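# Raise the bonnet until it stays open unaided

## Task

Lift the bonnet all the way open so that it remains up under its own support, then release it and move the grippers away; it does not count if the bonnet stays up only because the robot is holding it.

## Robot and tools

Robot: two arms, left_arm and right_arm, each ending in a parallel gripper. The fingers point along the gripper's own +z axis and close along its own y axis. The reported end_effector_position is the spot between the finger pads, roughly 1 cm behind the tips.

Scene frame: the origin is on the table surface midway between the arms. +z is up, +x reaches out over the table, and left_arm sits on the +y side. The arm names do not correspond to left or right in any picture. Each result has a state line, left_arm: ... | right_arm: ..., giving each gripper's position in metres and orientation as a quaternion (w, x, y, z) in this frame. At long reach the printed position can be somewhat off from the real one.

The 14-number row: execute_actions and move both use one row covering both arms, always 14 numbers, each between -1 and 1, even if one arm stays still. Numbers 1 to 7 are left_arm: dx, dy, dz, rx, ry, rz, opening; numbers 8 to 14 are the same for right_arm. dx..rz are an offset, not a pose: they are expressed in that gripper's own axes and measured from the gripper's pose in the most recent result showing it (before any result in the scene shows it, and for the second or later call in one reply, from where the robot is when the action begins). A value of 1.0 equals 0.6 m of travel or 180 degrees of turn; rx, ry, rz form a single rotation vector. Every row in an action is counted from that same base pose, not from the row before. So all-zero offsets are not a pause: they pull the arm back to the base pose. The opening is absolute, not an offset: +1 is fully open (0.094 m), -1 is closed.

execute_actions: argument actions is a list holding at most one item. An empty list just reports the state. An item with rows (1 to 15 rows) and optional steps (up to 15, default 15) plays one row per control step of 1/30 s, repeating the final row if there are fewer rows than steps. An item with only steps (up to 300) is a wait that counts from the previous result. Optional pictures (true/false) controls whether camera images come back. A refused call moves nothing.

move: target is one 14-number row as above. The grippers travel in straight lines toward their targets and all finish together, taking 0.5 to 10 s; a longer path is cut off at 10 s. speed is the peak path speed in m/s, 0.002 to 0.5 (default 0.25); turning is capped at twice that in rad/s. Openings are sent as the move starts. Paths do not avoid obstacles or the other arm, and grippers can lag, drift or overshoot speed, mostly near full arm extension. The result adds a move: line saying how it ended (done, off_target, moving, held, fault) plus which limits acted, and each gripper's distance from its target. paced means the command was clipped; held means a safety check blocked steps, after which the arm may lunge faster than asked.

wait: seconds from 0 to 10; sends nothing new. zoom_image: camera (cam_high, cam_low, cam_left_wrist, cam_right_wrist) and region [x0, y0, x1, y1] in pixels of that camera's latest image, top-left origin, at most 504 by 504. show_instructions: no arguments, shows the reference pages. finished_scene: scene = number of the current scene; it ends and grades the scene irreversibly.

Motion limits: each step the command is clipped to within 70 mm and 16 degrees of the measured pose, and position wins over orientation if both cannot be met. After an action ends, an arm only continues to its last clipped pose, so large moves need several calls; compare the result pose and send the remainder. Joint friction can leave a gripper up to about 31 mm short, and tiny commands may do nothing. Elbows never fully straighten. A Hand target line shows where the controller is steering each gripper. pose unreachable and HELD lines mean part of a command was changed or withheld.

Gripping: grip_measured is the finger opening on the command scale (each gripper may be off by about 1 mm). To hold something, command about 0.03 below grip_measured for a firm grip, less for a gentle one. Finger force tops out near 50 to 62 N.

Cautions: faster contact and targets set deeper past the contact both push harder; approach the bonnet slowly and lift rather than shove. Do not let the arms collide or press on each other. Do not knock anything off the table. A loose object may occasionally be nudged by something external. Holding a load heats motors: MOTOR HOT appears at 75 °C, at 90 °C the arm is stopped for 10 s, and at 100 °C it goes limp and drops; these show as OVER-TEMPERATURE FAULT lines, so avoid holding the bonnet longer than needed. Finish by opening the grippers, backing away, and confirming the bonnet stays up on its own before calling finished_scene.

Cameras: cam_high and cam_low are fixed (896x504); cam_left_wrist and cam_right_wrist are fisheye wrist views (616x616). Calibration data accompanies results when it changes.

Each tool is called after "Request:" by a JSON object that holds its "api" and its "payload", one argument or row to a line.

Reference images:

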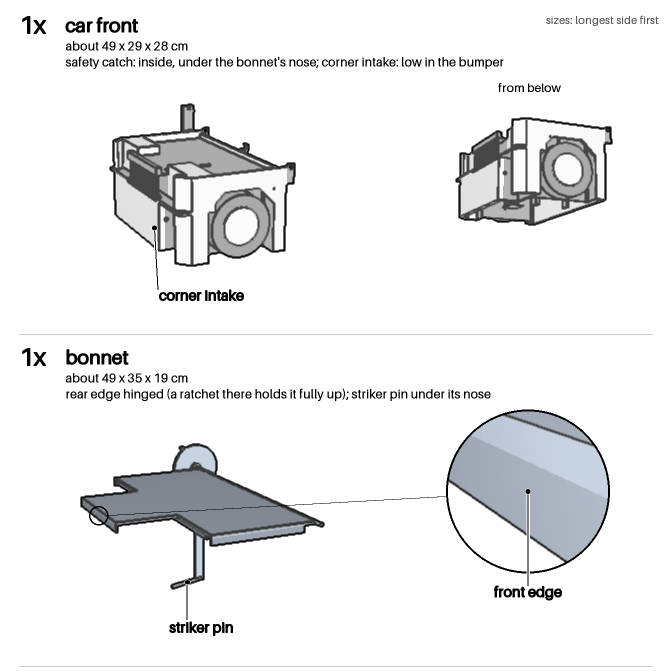

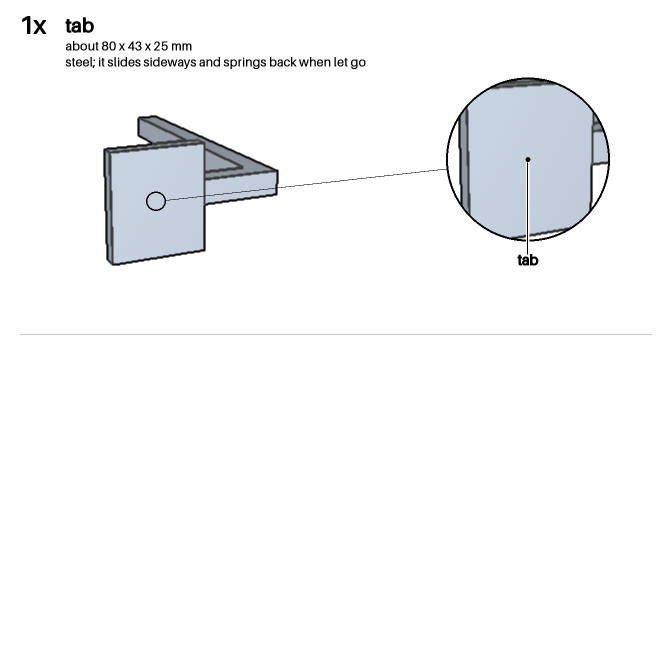

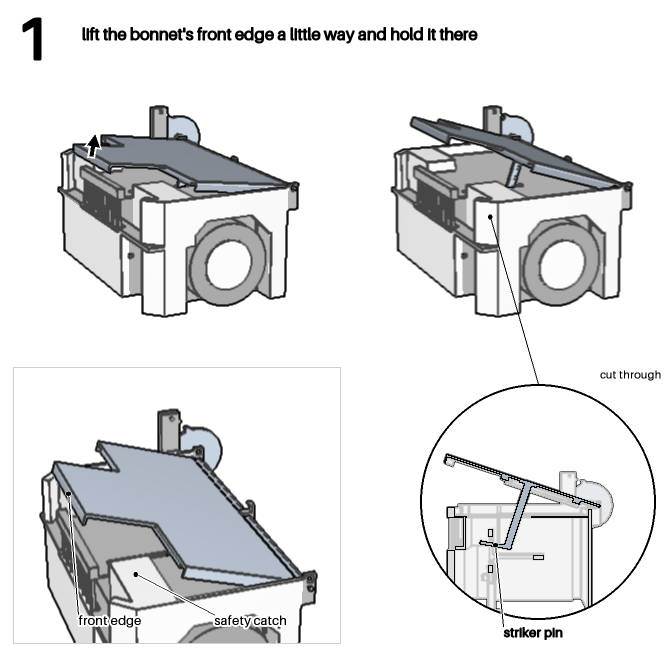

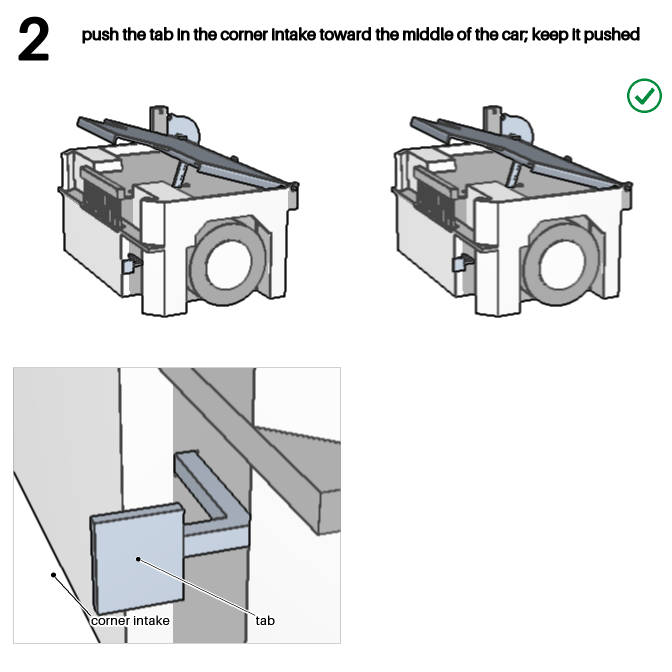

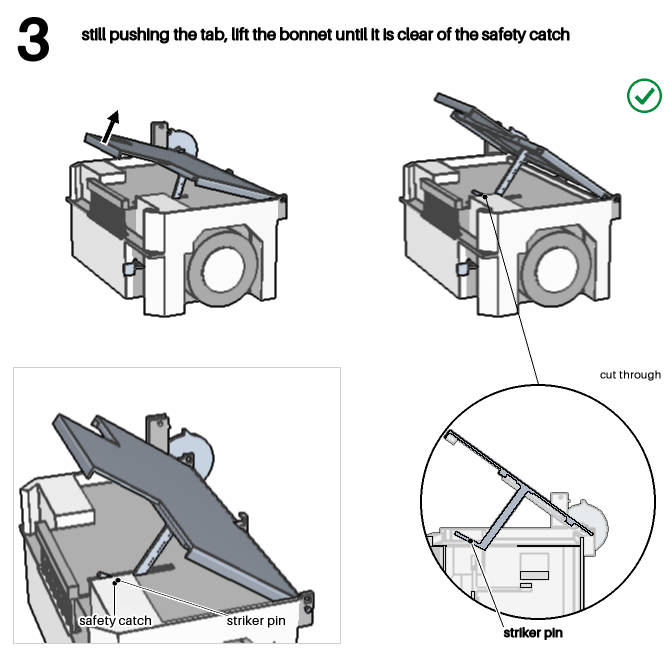

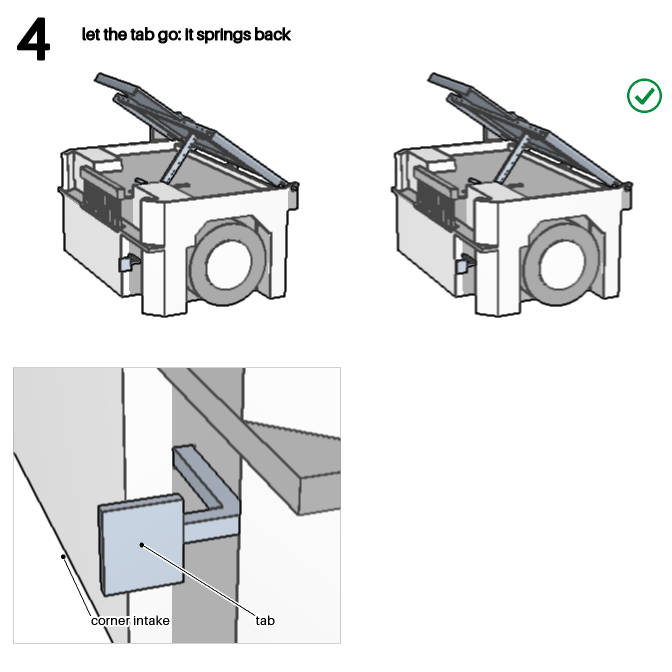

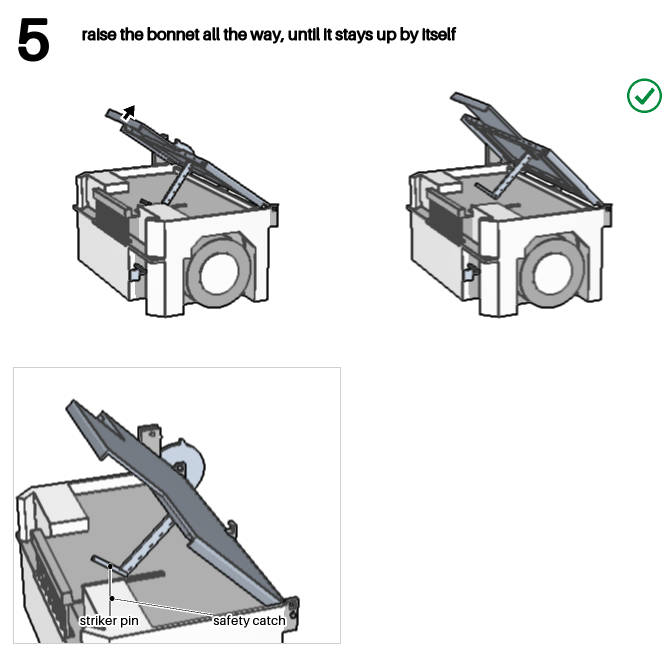

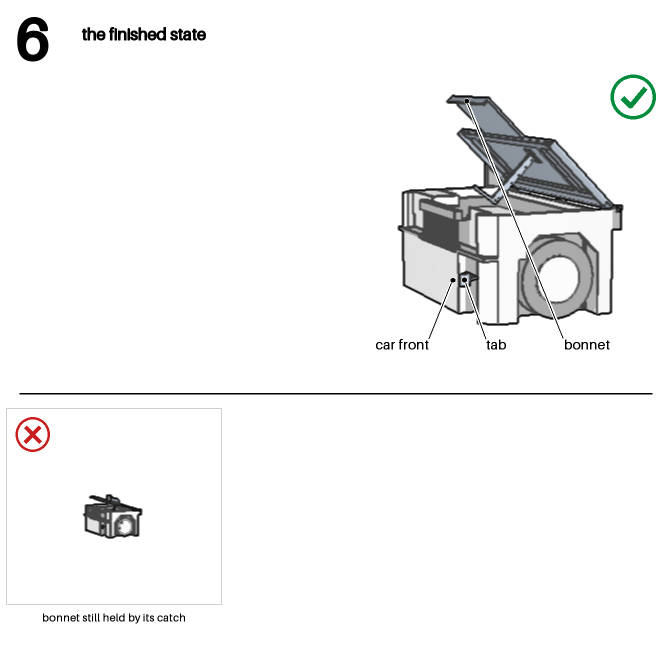

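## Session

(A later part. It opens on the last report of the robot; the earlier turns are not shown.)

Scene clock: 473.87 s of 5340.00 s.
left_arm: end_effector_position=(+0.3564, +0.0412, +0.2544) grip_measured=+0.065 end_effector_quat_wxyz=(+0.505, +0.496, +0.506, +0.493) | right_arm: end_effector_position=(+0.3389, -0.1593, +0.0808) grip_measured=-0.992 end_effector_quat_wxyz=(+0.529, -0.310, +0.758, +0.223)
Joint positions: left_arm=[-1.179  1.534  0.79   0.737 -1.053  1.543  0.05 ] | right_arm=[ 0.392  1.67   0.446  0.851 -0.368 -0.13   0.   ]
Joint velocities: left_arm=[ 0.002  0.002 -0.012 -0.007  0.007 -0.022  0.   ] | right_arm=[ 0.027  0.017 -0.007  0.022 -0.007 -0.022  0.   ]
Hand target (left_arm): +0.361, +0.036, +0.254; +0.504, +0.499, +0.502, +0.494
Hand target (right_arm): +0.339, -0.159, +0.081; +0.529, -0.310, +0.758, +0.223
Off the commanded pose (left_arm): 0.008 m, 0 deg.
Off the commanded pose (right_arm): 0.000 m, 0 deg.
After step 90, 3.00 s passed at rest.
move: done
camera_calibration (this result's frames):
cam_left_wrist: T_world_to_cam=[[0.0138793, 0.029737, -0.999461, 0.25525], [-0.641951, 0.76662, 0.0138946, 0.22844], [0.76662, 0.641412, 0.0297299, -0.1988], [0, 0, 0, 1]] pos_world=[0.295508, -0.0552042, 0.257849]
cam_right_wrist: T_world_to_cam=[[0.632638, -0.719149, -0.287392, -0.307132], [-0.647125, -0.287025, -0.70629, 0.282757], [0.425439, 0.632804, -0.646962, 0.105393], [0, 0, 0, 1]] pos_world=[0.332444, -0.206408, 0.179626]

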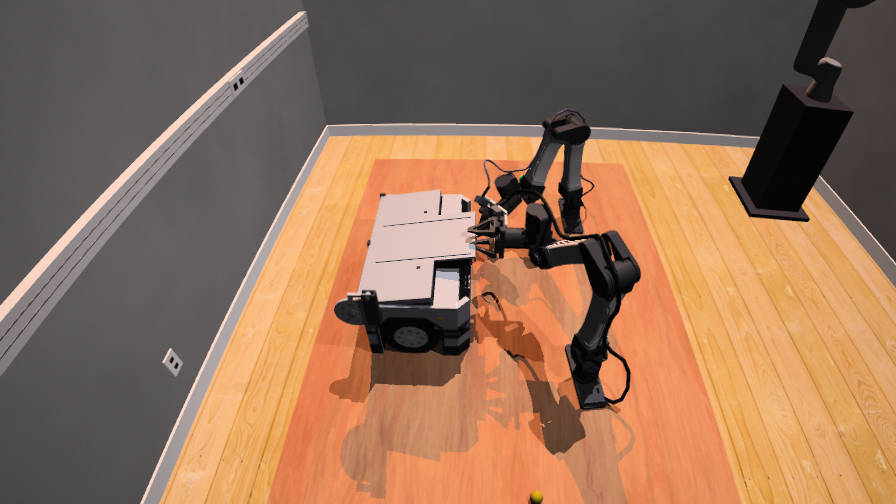

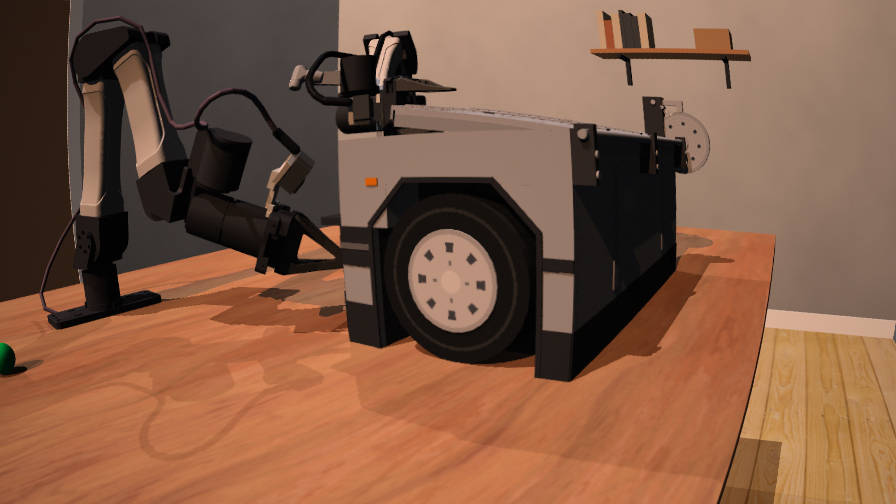

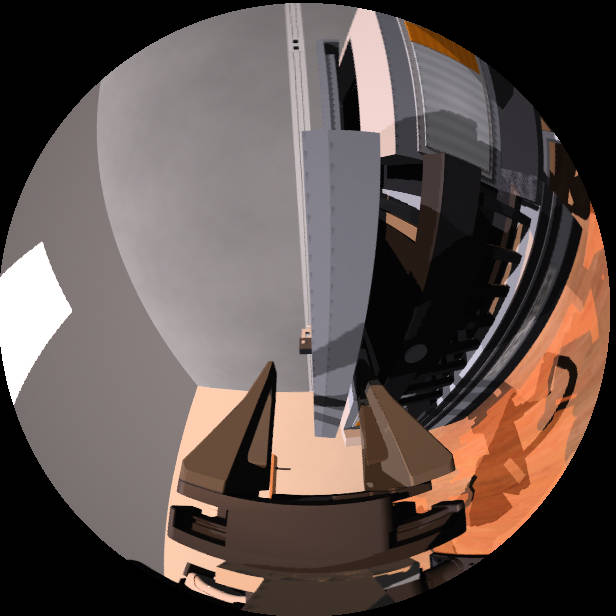

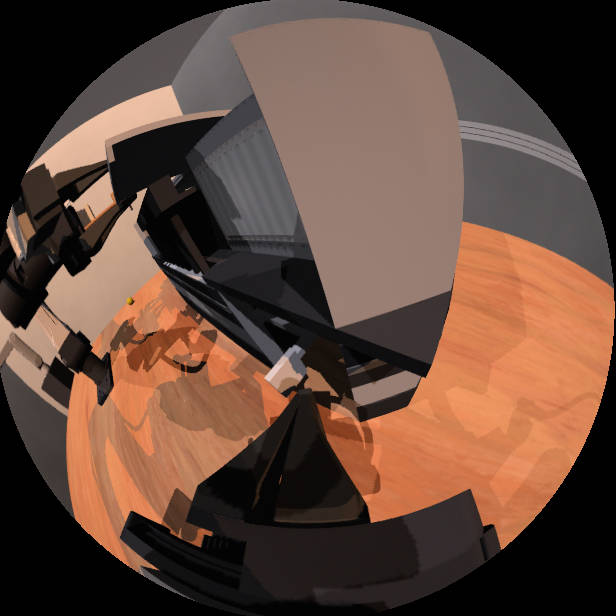

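Request:
{"api": "move", "payload": {
  "target": [-0.008,0.15,0.015,-0.025,0,-0.044,0.064, 0,0,0,0,0,0,-1],
  "speed": 0.04
}}

Scene clock: 484.23 s of 5340.00 s.
left_arm: end_effector_position=(+0.3622, +0.0361, +0.2835) grip_measured=+0.065 end_effector_quat_wxyz=(+0.484, +0.513, +0.504, +0.499) | right_arm: end_effector_position=(+0.3389, -0.1593, +0.0808) grip_measured=-0.992 end_effector_quat_wxyz=(+0.529, -0.310, +0.758, +0.223)
Joint positions: left_arm=[-1.173  1.5    0.928  0.502 -1.055  1.534  0.05 ] | right_arm=[ 0.392  1.67   0.446  0.851 -0.368 -0.13   0.   ]
Joint velocities: left_arm=[-0.022 -0.002 -0.002 -0.037 -0.037  0.037 -0.   ] | right_arm=[-0.002 -0.017  0.007 -0.007 -0.007 -0.007 -0.   ]
Hand target (left_arm): +0.362, +0.043, +0.343; +0.556, +0.441, +0.519, +0.477
Hand target (right_arm): +0.339, -0.159, +0.081; +0.529, -0.310, +0.758, +0.223
Off the commanded pose (left_arm): 0.061 m, 12 deg.
Off the commanded pose (right_arm): 0.000 m, 0 deg.
After step 90, 4.77 s passed at rest.
move: off_target (left_arm)
camera_calibration (this result's frames):
cam_left_wrist: T_world_to_cam=[[-0.0175837, 0.0752046, -0.997013, 0.293435], [-0.646331, 0.759957, 0.0687224, 0.22198], [0.762855, 0.645608, 0.0352442, -0.201176], [0, 0, 0, 1]] pos_world=[0.3021, -0.0608823, 0.284394]
cam_right_wrist: T_world_to_cam=[[0.632638, -0.719149, -0.287392, -0.307132], [-0.647125, -0.287025, -0.70629, 0.282757], [0.425439, 0.632804, -0.646962, 0.105393], [0, 0, 0, 1]] pos_world=[0.332444, -0.206408, 0.179626]

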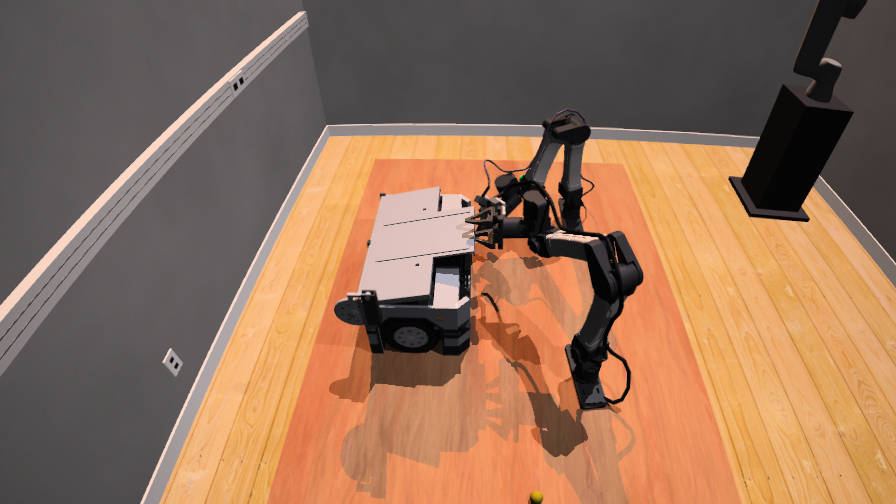

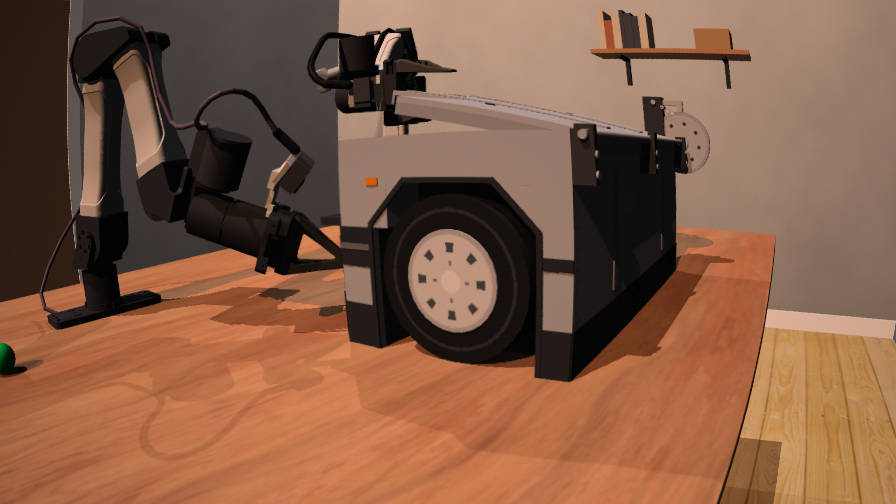

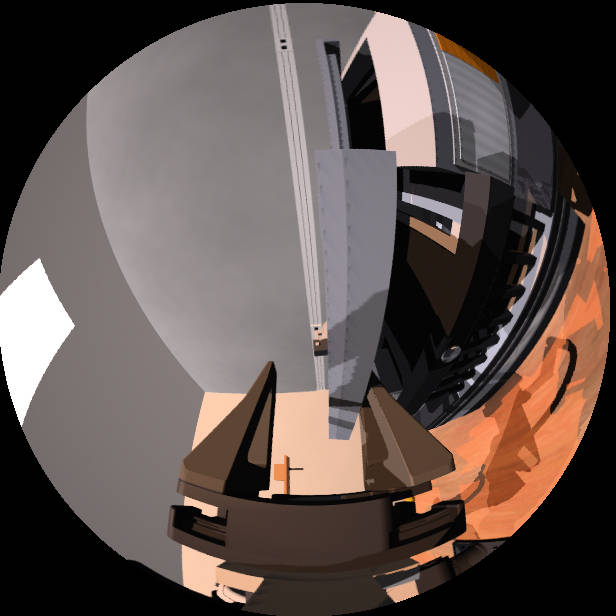

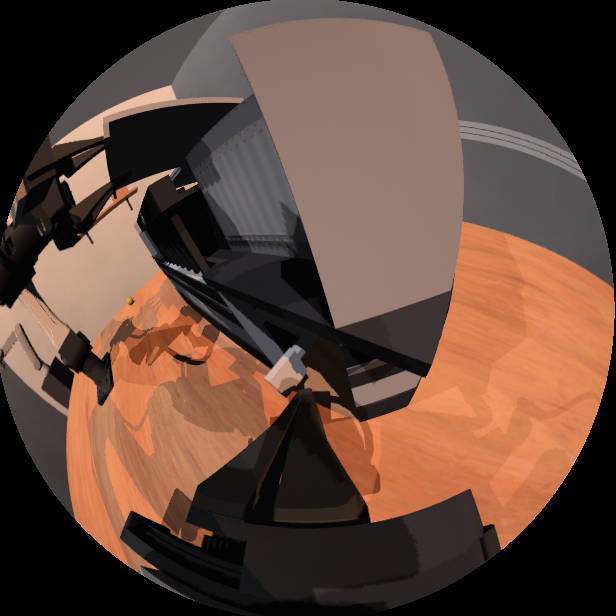

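Request:
{"api": "execute_actions", "payload": {
  "actions": [
    {"rows":[[0.008,0.102,0,-0.034,-0.003,-0.058,0.064,-0.001,0.001,0.003,0,0,0,-1],[0.008,0.105,0.001,-0.034,-0.003,-0.058,0.064,-0.002,0.002,0.006,0,0,0,-1],[0.008,0.108,0.002,-0.034,-0.003,-0.058,0.064,-0.003,0.003,0.009,0,0,0,-1],[0.008,0.111,0.003,-0.034,-0.003,-0.058,0.064,-0.004,0.004,0.012,0,0,0,-1],[0.008,0.114,0.004,-0.034,-0.003,-0.058,0.064,-0.005,0.005,0.015,0,0,0,-1],[0.008,0.117,0.005,-0.034,-0.003,-0.058,0.064,-0.006,0.006,0.018,0,0,0,-1],[0.008,0.120,0.006,-0.034,-0.003,-0.058,0.064,-0.007,0.007,0.021,0,0,0,-1],[0.008,0.123,0.007,-0.034,-0.003,-0.058,0.064,-0.008,0.008,0.024,0,0,0,-1],[0.008,0.126,0.008,-0.034,-0.003,-0.058,0.064,-0.009,0.009,0.026,0,0,0,-1],[0.008,0.129,0.009,-0.034,-0.003,-0.058,0.064,-0.010,0.010,0.028,0,0,0,-1],[0.008,0.132,0.010,-0.034,-0.003,-0.058,0.064,-0.011,0.011,0.030,0,0,0,-1],[0.008,0.135,0.011,-0.034,-0.003,-0.058,0.064,-0.012,0.012,0.033,0,0,0,-1],[0.008,0.138,0.012,-0.034,-0.003,-0.058,0.064,-0.012,0.012,0.033,0,0,0,-1],[0.008,0.140,0.012,-0.034,-0.003,-0.058,0.064,-0.012,0.012,0.033,0,0,0,-1],[0.008,0.140,0.012,-0.034,-0.003,-0.058,0.064,-0.012,0.012,0.033,0,0,0,-1]],"steps":15}
  ]
}}

Scene clock: 505.67 s of 5340.00 s.
left_arm: end_effector_position=(+0.3668, +0.0373, +0.3080) grip_measured=+0.065 end_effector_quat_wxyz=(+0.488, +0.503, +0.509, +0.500) | right_arm: end_effector_position=(+0.3462, -0.1486, +0.0800) grip_measured=-0.992 end_effector_quat_wxyz=(+0.531, -0.306, +0.760, +0.216)
Joint positions: left_arm=[-1.161  1.487  1.004  0.433 -1.055  1.534  0.05 ] | right_arm=[ 0.429  1.705  0.485  0.852 -0.317 -0.118  0.   ]
Joint velocities: left_arm=[ 0.027 -0.012  0.198 -0.11  -0.007  0.022  0.001] | right_arm=[ 0.032  0.032  0.022 -0.022  0.051  0.051 -0.   ]
Hand target (left_arm): +0.367, +0.044, +0.366; +0.556, +0.441, +0.518, +0.478
Hand target (right_arm): +0.349, -0.140, +0.081; +0.529, -0.309, +0.758, +0.223
Off the commanded pose (left_arm): 0.059 m, 11 deg.
Off the commanded pose (right_arm): 0.010 m, 1 deg.
Steps of this call (steps 1 to 90: nothing new was sent; then 17.93 s passed at rest; steps 91 to 105: all 15 steps of this action). Readings (end_effector_position):
91: left_arm (+0.3622, +0.0360, +0.2833) | right_arm (+0.3389, -0.1593, +0.0808)
92: left_arm (+0.3622, +0.0360, +0.2833) | right_arm (+0.3389, -0.1593, +0.0808)
94: left_arm (+0.3623, +0.0359, +0.2837) | right_arm (+0.3386, -0.1586, +0.0807)
98: left_arm (+0.3631, +0.0361, +0.2877) | right_arm (+0.3385, -0.1524, +0.0805)
105: the state above
camera_calibration (this result's frames):
cam_left_wrist: T_world_to_cam=[[-0.00800671, 0.0572931, -0.998325, 0.315482], [-0.655598, 0.75355, 0.0485036, 0.232194], [0.755067, 0.654889, 0.0315278, -0.202671], [0, 0, 0, 1]] pos_world=[0.307782, -0.0603177, 0.310081]
cam_right_wrist: T_world_to_cam=[[0.622951, -0.730435, -0.279995, -0.303242], [-0.6489, -0.282617, -0.706439, 0.291319], [0.436876, 0.621766, -0.650036, 0.0896892], [0, 0, 0, 1]] pos_world=[0.338759, -0.194932, 0.179194]

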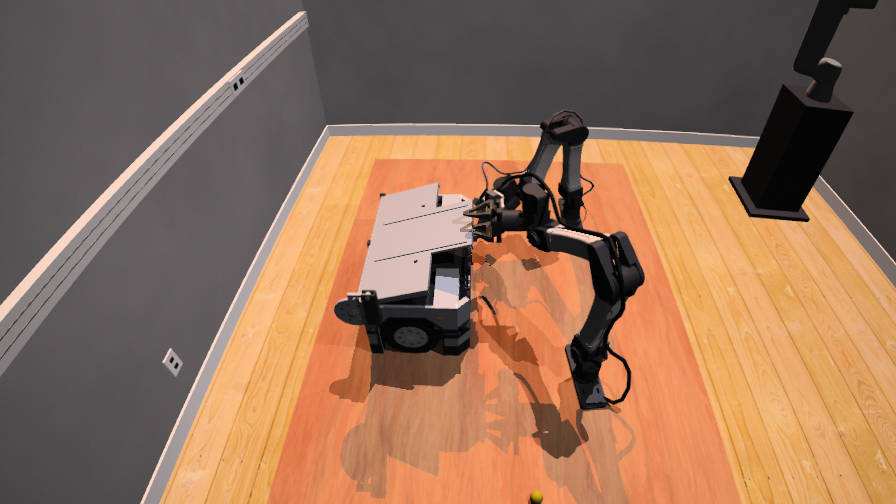

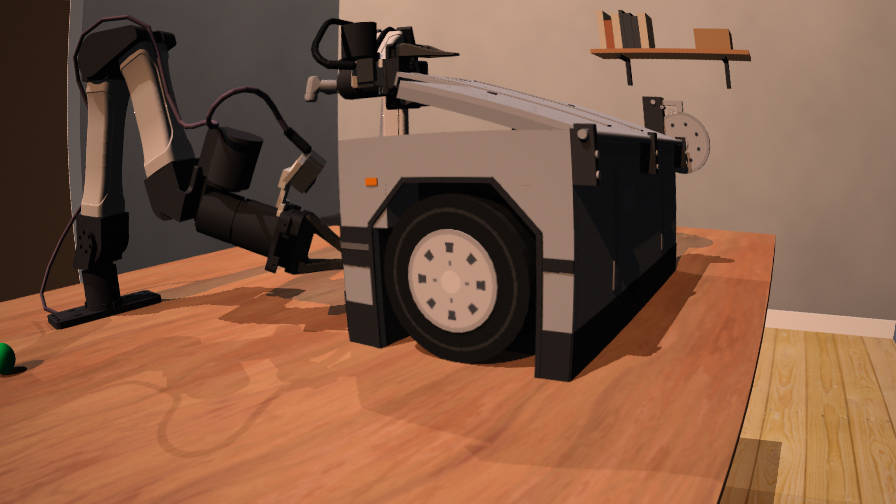

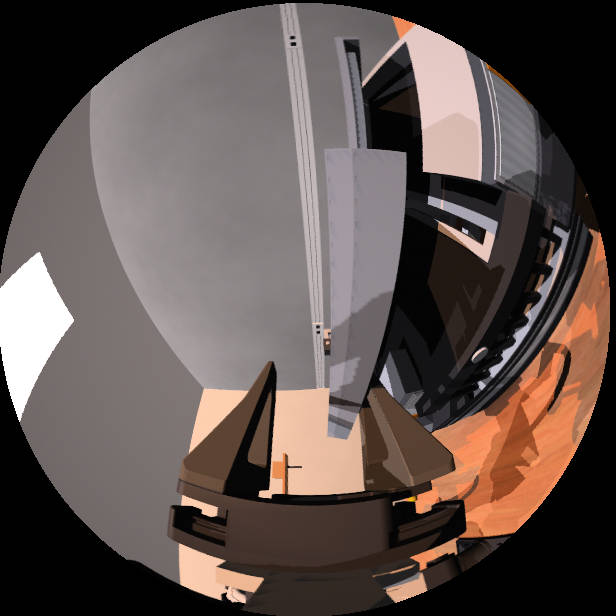

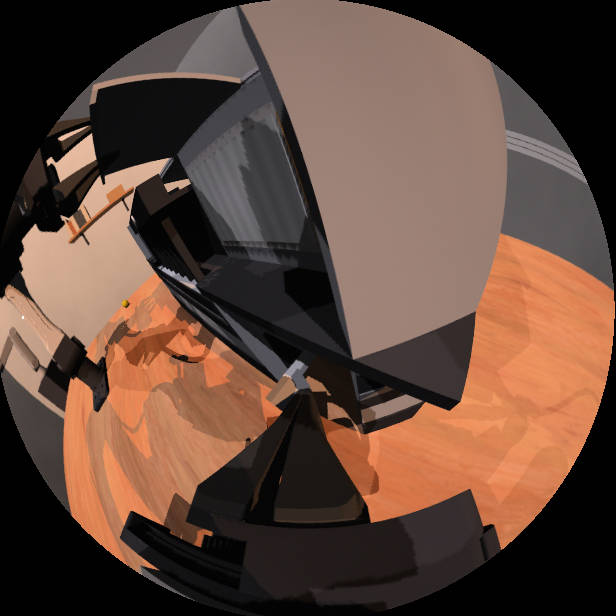

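Request:
{"api": "execute_actions", "payload": {
  "actions": []
}}

Request:
{"api": "zoom_image", "payload": {
  "camera": "cam_right_wrist",
  "region": [230, 320, 390, 460]
}}

Scene clock: 509.37 s of 5340.00 s.
left_arm: end_effector_position=(+0.3678, +0.0376, +0.3129) grip_measured=+0.065 end_effector_quat_wxyz=(+0.491, +0.500, +0.510, +0.499) | right_arm: end_effector_position=(+0.3470, -0.1486, +0.0801) grip_measured=-0.992 end_effector_quat_wxyz=(+0.532, -0.304, +0.761, +0.214)
Joint positions: left_arm=[-1.158  1.486  1.017  0.428 -1.055  1.534  0.05 ] | right_arm=[ 0.432  1.706  0.486  0.852 -0.308 -0.115  0.   ]
Joint velocities: left_arm=[ 0.007  0.017 -0.017  0.051  0.022 -0.037 -0.   ] | right_arm=[-0.002  0.012  0.017  0.007  0.007  0.022 -0.   ]
Hand target (left_arm): +0.367, +0.044, +0.366; +0.556, +0.441, +0.518, +0.478
Hand target (right_arm): +0.349, -0.140, +0.081; +0.529, -0.309, +0.758, +0.223
Off the commanded pose (left_arm): 0.055 m, 10 deg.
Off the commanded pose (right_arm): 0.009 m, 1 deg.
Steps of this call (steps 1 to 90: nothing new was sent; then 0.70 s passed at rest). Readings (end_effector_position):
1: left_arm (+0.3672, +0.0374, +0.3101) | right_arm (+0.3465, -0.1486, +0.0800)
2: left_arm (+0.3676, +0.0377, +0.3120) | right_arm (+0.3467, -0.1486, +0.0801)
4: left_arm (+0.3678, +0.0376, +0.3130) | right_arm (+0.3468, -0.1486, +0.0800)
8: left_arm (+0.3678, +0.0376, +0.3129) | right_arm (+0.3470, -0.1486, +0.0801)
90: the state above
camera_calibration (this result's frames):
cam_left_wrist: T_world_to_cam=[[-0.00349629, 0.0494081, -0.998773, 0.319127], [-0.657814, 0.752144, 0.0395104, 0.236026], [0.753173, 0.657144, 0.0298716, -0.202714], [0, 0, 0, 1]] pos_world=[0.309056, -0.0600804, 0.315465]
cam_right_wrist: T_world_to_cam=[[0.618153, -0.734641, -0.279623, -0.302691], [-0.650721, -0.278695, -0.706323, 0.293094], [0.440964, 0.618572, -0.650323, 0.0875243], [0, 0, 0, 1]] pos_world=[0.339237, -0.194825, 0.179299]

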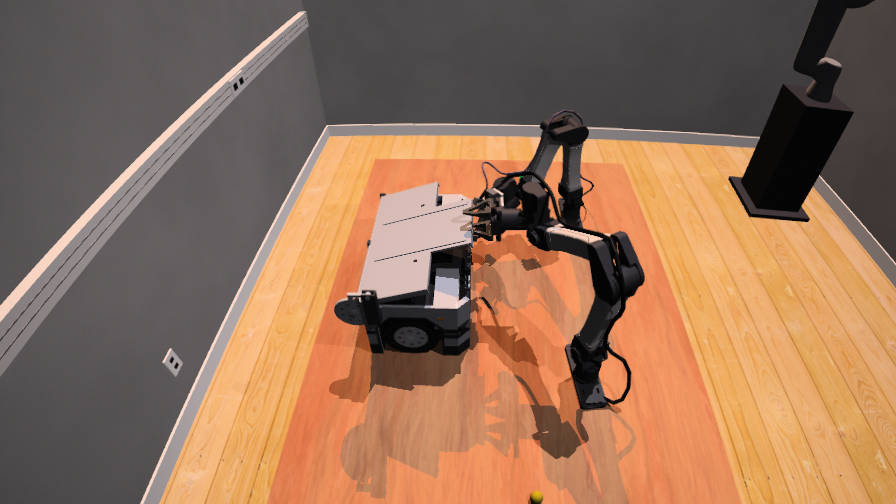

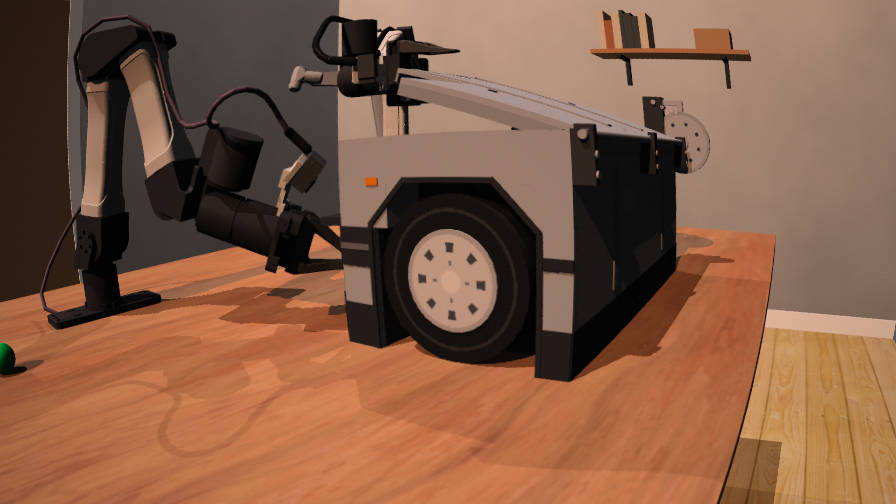

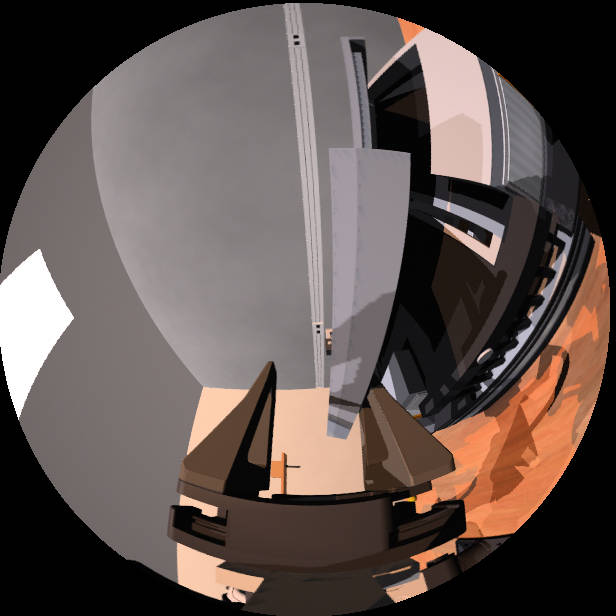

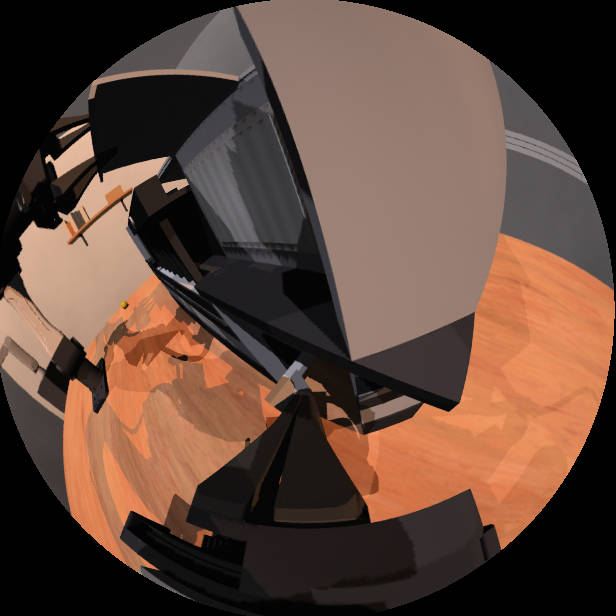

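Region (230, 320, 390, 460) of cam_right_wrist's 616x616 image, scaled by 3.150, with more detail than that image has; it fills the top 441 rows of this view, and the rest is white.

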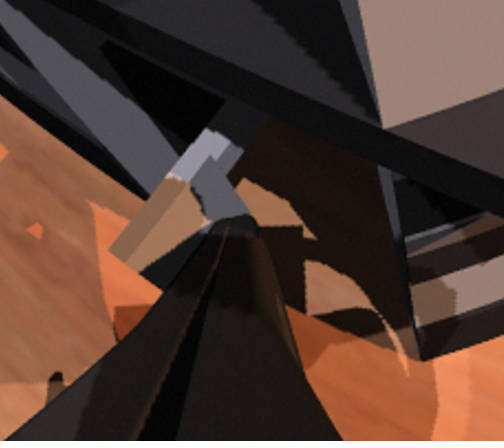

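Request:
{"api": "execute_actions", "payload": {
  "actions": [
    {"rows":[[0.011,0.088,0,-0.030,-0.006,-0.049,0.064,-0.004,0.012,0.010,-0.008,0,-0.003,-1],[0.011,0.087,0,-0.030,-0.006,-0.049,0.064,-0.005,0.015,0.012,-0.009,0,-0.003,-1],[0.011,0.086,0,-0.030,-0.006,-0.049,0.064,-0.006,0.018,0.014,-0.010,0,-0.004,-1],[0.011,0.085,0,-0.030,-0.006,-0.049,0.064,-0.007,0.021,0.016,-0.011,0,-0.004,-1],[0.011,0.084,0,-0.030,-0.006,-0.049,0.064,-0.007,0.024,0.018,-0.012,0,-0.004,-1],[0.011,0.083,0,-0.030,-0.006,-0.049,0.064,-0.008,0.027,0.021,-0.013,0,-0.005,-1],[0.011,0.082,0,-0.030,-0.006,-0.049,0.064,-0.009,0.030,0.023,-0.014,0,-0.005,-1],[0.011,0.081,0,-0.030,-0.006,-0.049,0.064,-0.010,0.033,0.025,-0.015,0,-0.005,-1],[0.011,0.080,0,-0.030,-0.006,-0.049,0.064,-0.010,0.036,0.028,-0.016,0,-0.006,-1],[0.011,0.079,0,-0.030,-0.006,-0.049,0.064,-0.011,0.039,0.030,-0.017,0,-0.006,-1],[0.011,0.078,0,-0.030,-0.006,-0.049,0.064,-0.012,0.042,0.032,-0.018,0,-0.006,-1],[0.011,0.078,0,-0.030,-0.006,-0.049,0.064,-0.013,0.045,0.035,-0.019,0,-0.007,-1],[0.011,0.078,0,-0.030,-0.006,-0.049,0.064,-0.014,0.048,0.037,-0.020,0,-0.007,-1],[0.011,0.078,0,-0.030,-0.006,-0.049,0.064,-0.014,0.051,0.040,-0.021,0,-0.0075,-1],[0.011,0.078,0,-0.030,-0.006,-0.049,0.064,-0.014,0.051,0.040,-0.021,0,-0.0075,-1]],"steps":15}
  ],
  "pictures": false
}}

Request:
{"api": "wait", "payload": {
  "seconds": 0.3
}}

Scene clock: 526.20 s of 5340.00 s.
left_arm: end_effector_position=(+0.3678, +0.0376, +0.3129) grip_measured=+0.065 end_effector_quat_wxyz=(+0.491, +0.500, +0.510, +0.499) | right_arm: end_effector_position=(+0.3502, -0.1355, +0.0781) grip_measured=-0.993 end_effector_quat_wxyz=(+0.533, -0.305, +0.764, +0.199)
Joint positions: left_arm=[-1.158  1.486  1.017  0.428 -1.055  1.534  0.05 ] | right_arm=[ 0.485  1.733  0.519  0.843 -0.234 -0.112  0.   ]
Joint velocities: left_arm=[-0.002  0.002  0.007  0.022 -0.022 -0.022 -0.   ] | right_arm=[ 0.09   0.061  0.1   -0.066  0.139 -0.007  0.001]
Hand target (left_arm): +0.366, +0.047, +0.359; +0.554, +0.441, +0.519, +0.479
Hand target (right_arm): +0.343, -0.110, +0.080; +0.524, -0.330, +0.750, +0.233
Off the commanded pose (left_arm): 0.047 m, 10 deg.
Off the commanded pose (right_arm): 0.027 m, 5 deg.
Steps of this call (steps 1 to 90: nothing new was sent; then 13.33 s passed at rest; steps 91 to 105: all 15 steps of this action). Readings (end_effector_position):
91: left_arm (+0.3678, +0.0376, +0.3129) | right_arm (+0.3469, -0.1485, +0.0801)
92: left_arm (+0.3678, +0.0376, +0.3129) | right_arm (+0.3469, -0.1484, +0.0801)
94: left_arm (+0.3678, +0.0376, +0.3129) | right_arm (+0.3468, -0.1478, +0.0799)
98: left_arm (+0.3678, +0.0376, +0.3129) | right_arm (+0.3470, -0.1437, +0.0800)
105: the state above

Scene clock: 526.50 s of 5340.00 s.
left_arm: end_effector_position=(+0.3678, +0.0376, +0.3129) grip_measured=+0.065 end_effector_quat_wxyz=(+0.491, +0.500, +0.510, +0.499) | right_arm: end_effector_position=(+0.3514, -0.1351, +0.0772) grip_measured=-0.993 end_effector_quat_wxyz=(+0.533, -0.302, +0.766, +0.195)
Joint positions: left_arm=[-1.158  1.486  1.017  0.428 -1.055  1.534  0.05 ] | right_arm=[ 0.49   1.737  0.523  0.842 -0.219 -0.11   0.   ]
Joint velocities: left_arm=[ 0.002 -0.002 -0.002 -0.051 -0.022  0.022  0.001] | right_arm=[ 0.002  0.012 -0.007  0.037  0.037 -0.037 -0.001]
Hand target (left_arm): +0.366, +0.047, +0.359; +0.554, +0.441, +0.519, +0.479
Hand target (right_arm): +0.343, -0.110, +0.080; +0.524, -0.330, +0.750, +0.233
Off the commanded pose (left_arm): 0.047 m, 10 deg.
Off the commanded pose (right_arm): 0.027 m, 6 deg.
Steps of this call (steps 1 to 9: nothing new was sent). Readings (end_effector_position):
1: left_arm (+0.3678, +0.0376, +0.3129) | right_arm (+0.3508, -0.1352, +0.0778)
2: left_arm (+0.3678, +0.0376, +0.3129) | right_arm (+0.3512, -0.1352, +0.0775)
4: left_arm (+0.3678, +0.0376, +0.3129) | right_arm (+0.3514, -0.1352, +0.0773)
8: left_arm (+0.3678, +0.0376, +0.3129) | right_arm (+0.3515, -0.1353, +0.0772)
9: the state above
camera_calibration (this result's frames):
cam_left_wrist: T_world_to_cam=[[-0.00349629, 0.0494081, -0.998773, 0.319127], [-0.657814, 0.752144, 0.0395104, 0.236026], [0.753173, 0.657144, 0.0298716, -0.202714], [0, 0, 0, 1]] pos_world=[0.309056, -0.0600804, 0.315465]
cam_right_wrist: T_world_to_cam=[[0.60026, -0.75821, -0.254569, -0.295213], [-0.653051, -0.280873, -0.703303, 0.297942], [0.461749, 0.588411, -0.663747, 0.0649657], [0, 0, 0, 1]] pos_world=[0.341778, -0.178376, 0.177512]

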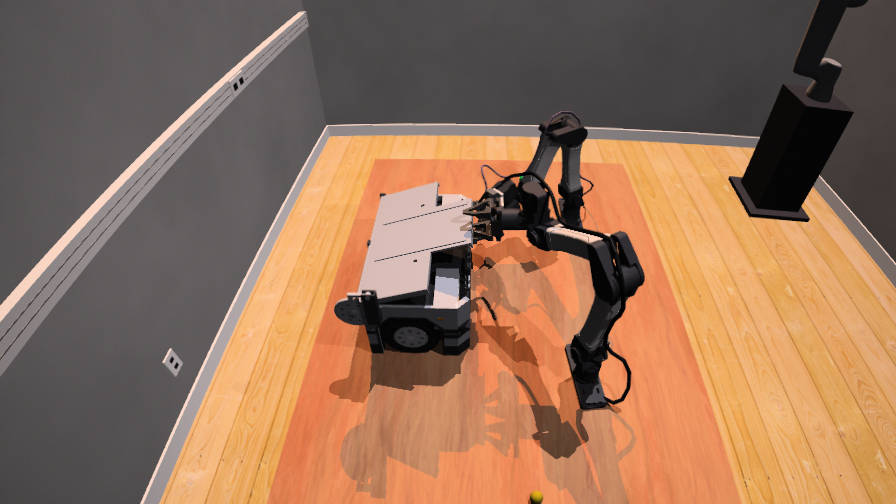

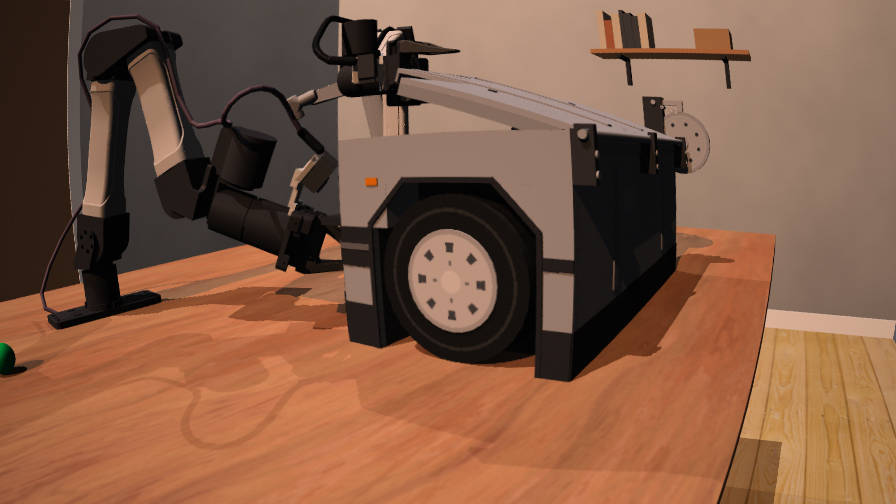

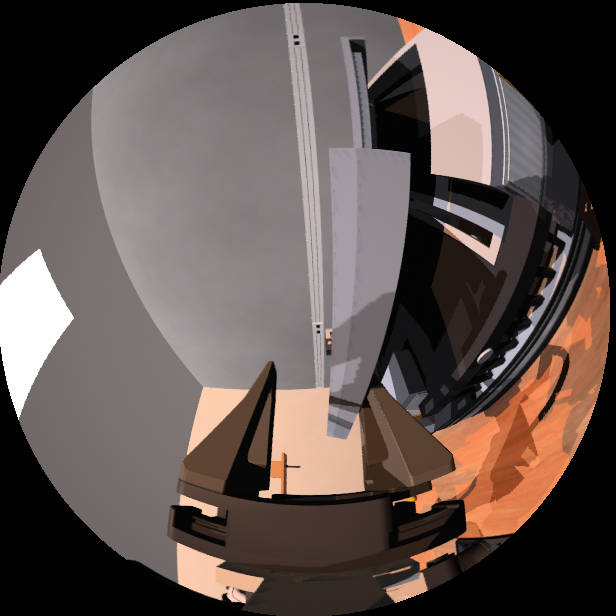

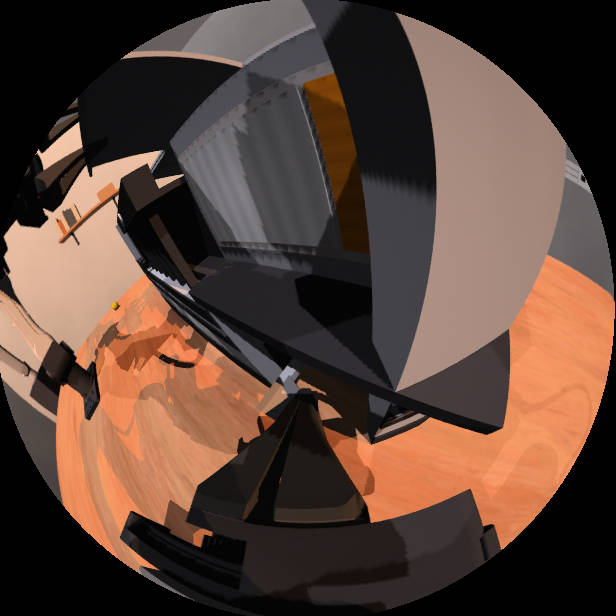

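Request:
{"api": "zoom_image", "payload": {
  "camera": "cam_right_wrist",
  "region": [220, 320, 380, 460]
}}

Request:
{"api": "zoom_image", "payload": {
  "camera": "cam_left_wrist",
  "region": [390, 150, 590, 350]
}}

Region (220, 320, 380, 460) of cam_right_wrist's 616x616 image, scaled by 3.150, with more detail than that image has; it fills the top 441 rows of this view, and the rest is white.

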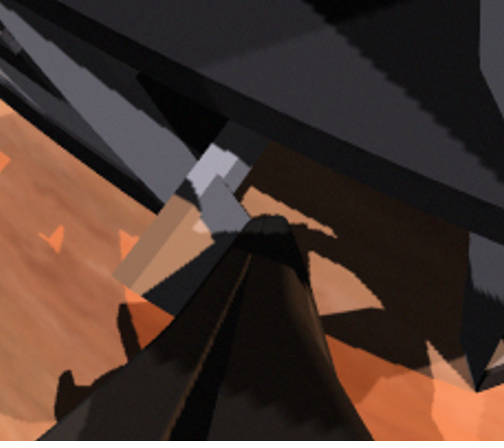

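Region (390, 150, 590, 350) of cam_left_wrist's 616x616 image, scaled by 2.520, with more detail than that image has.

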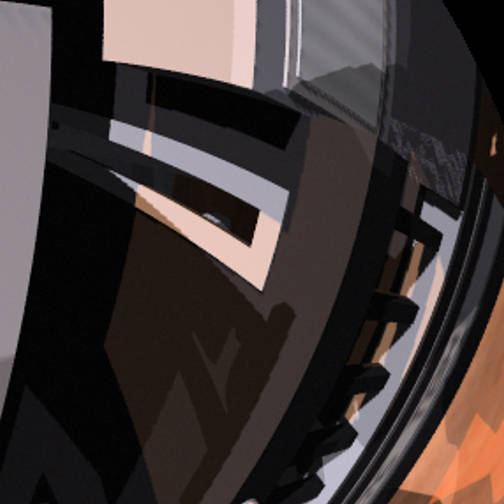

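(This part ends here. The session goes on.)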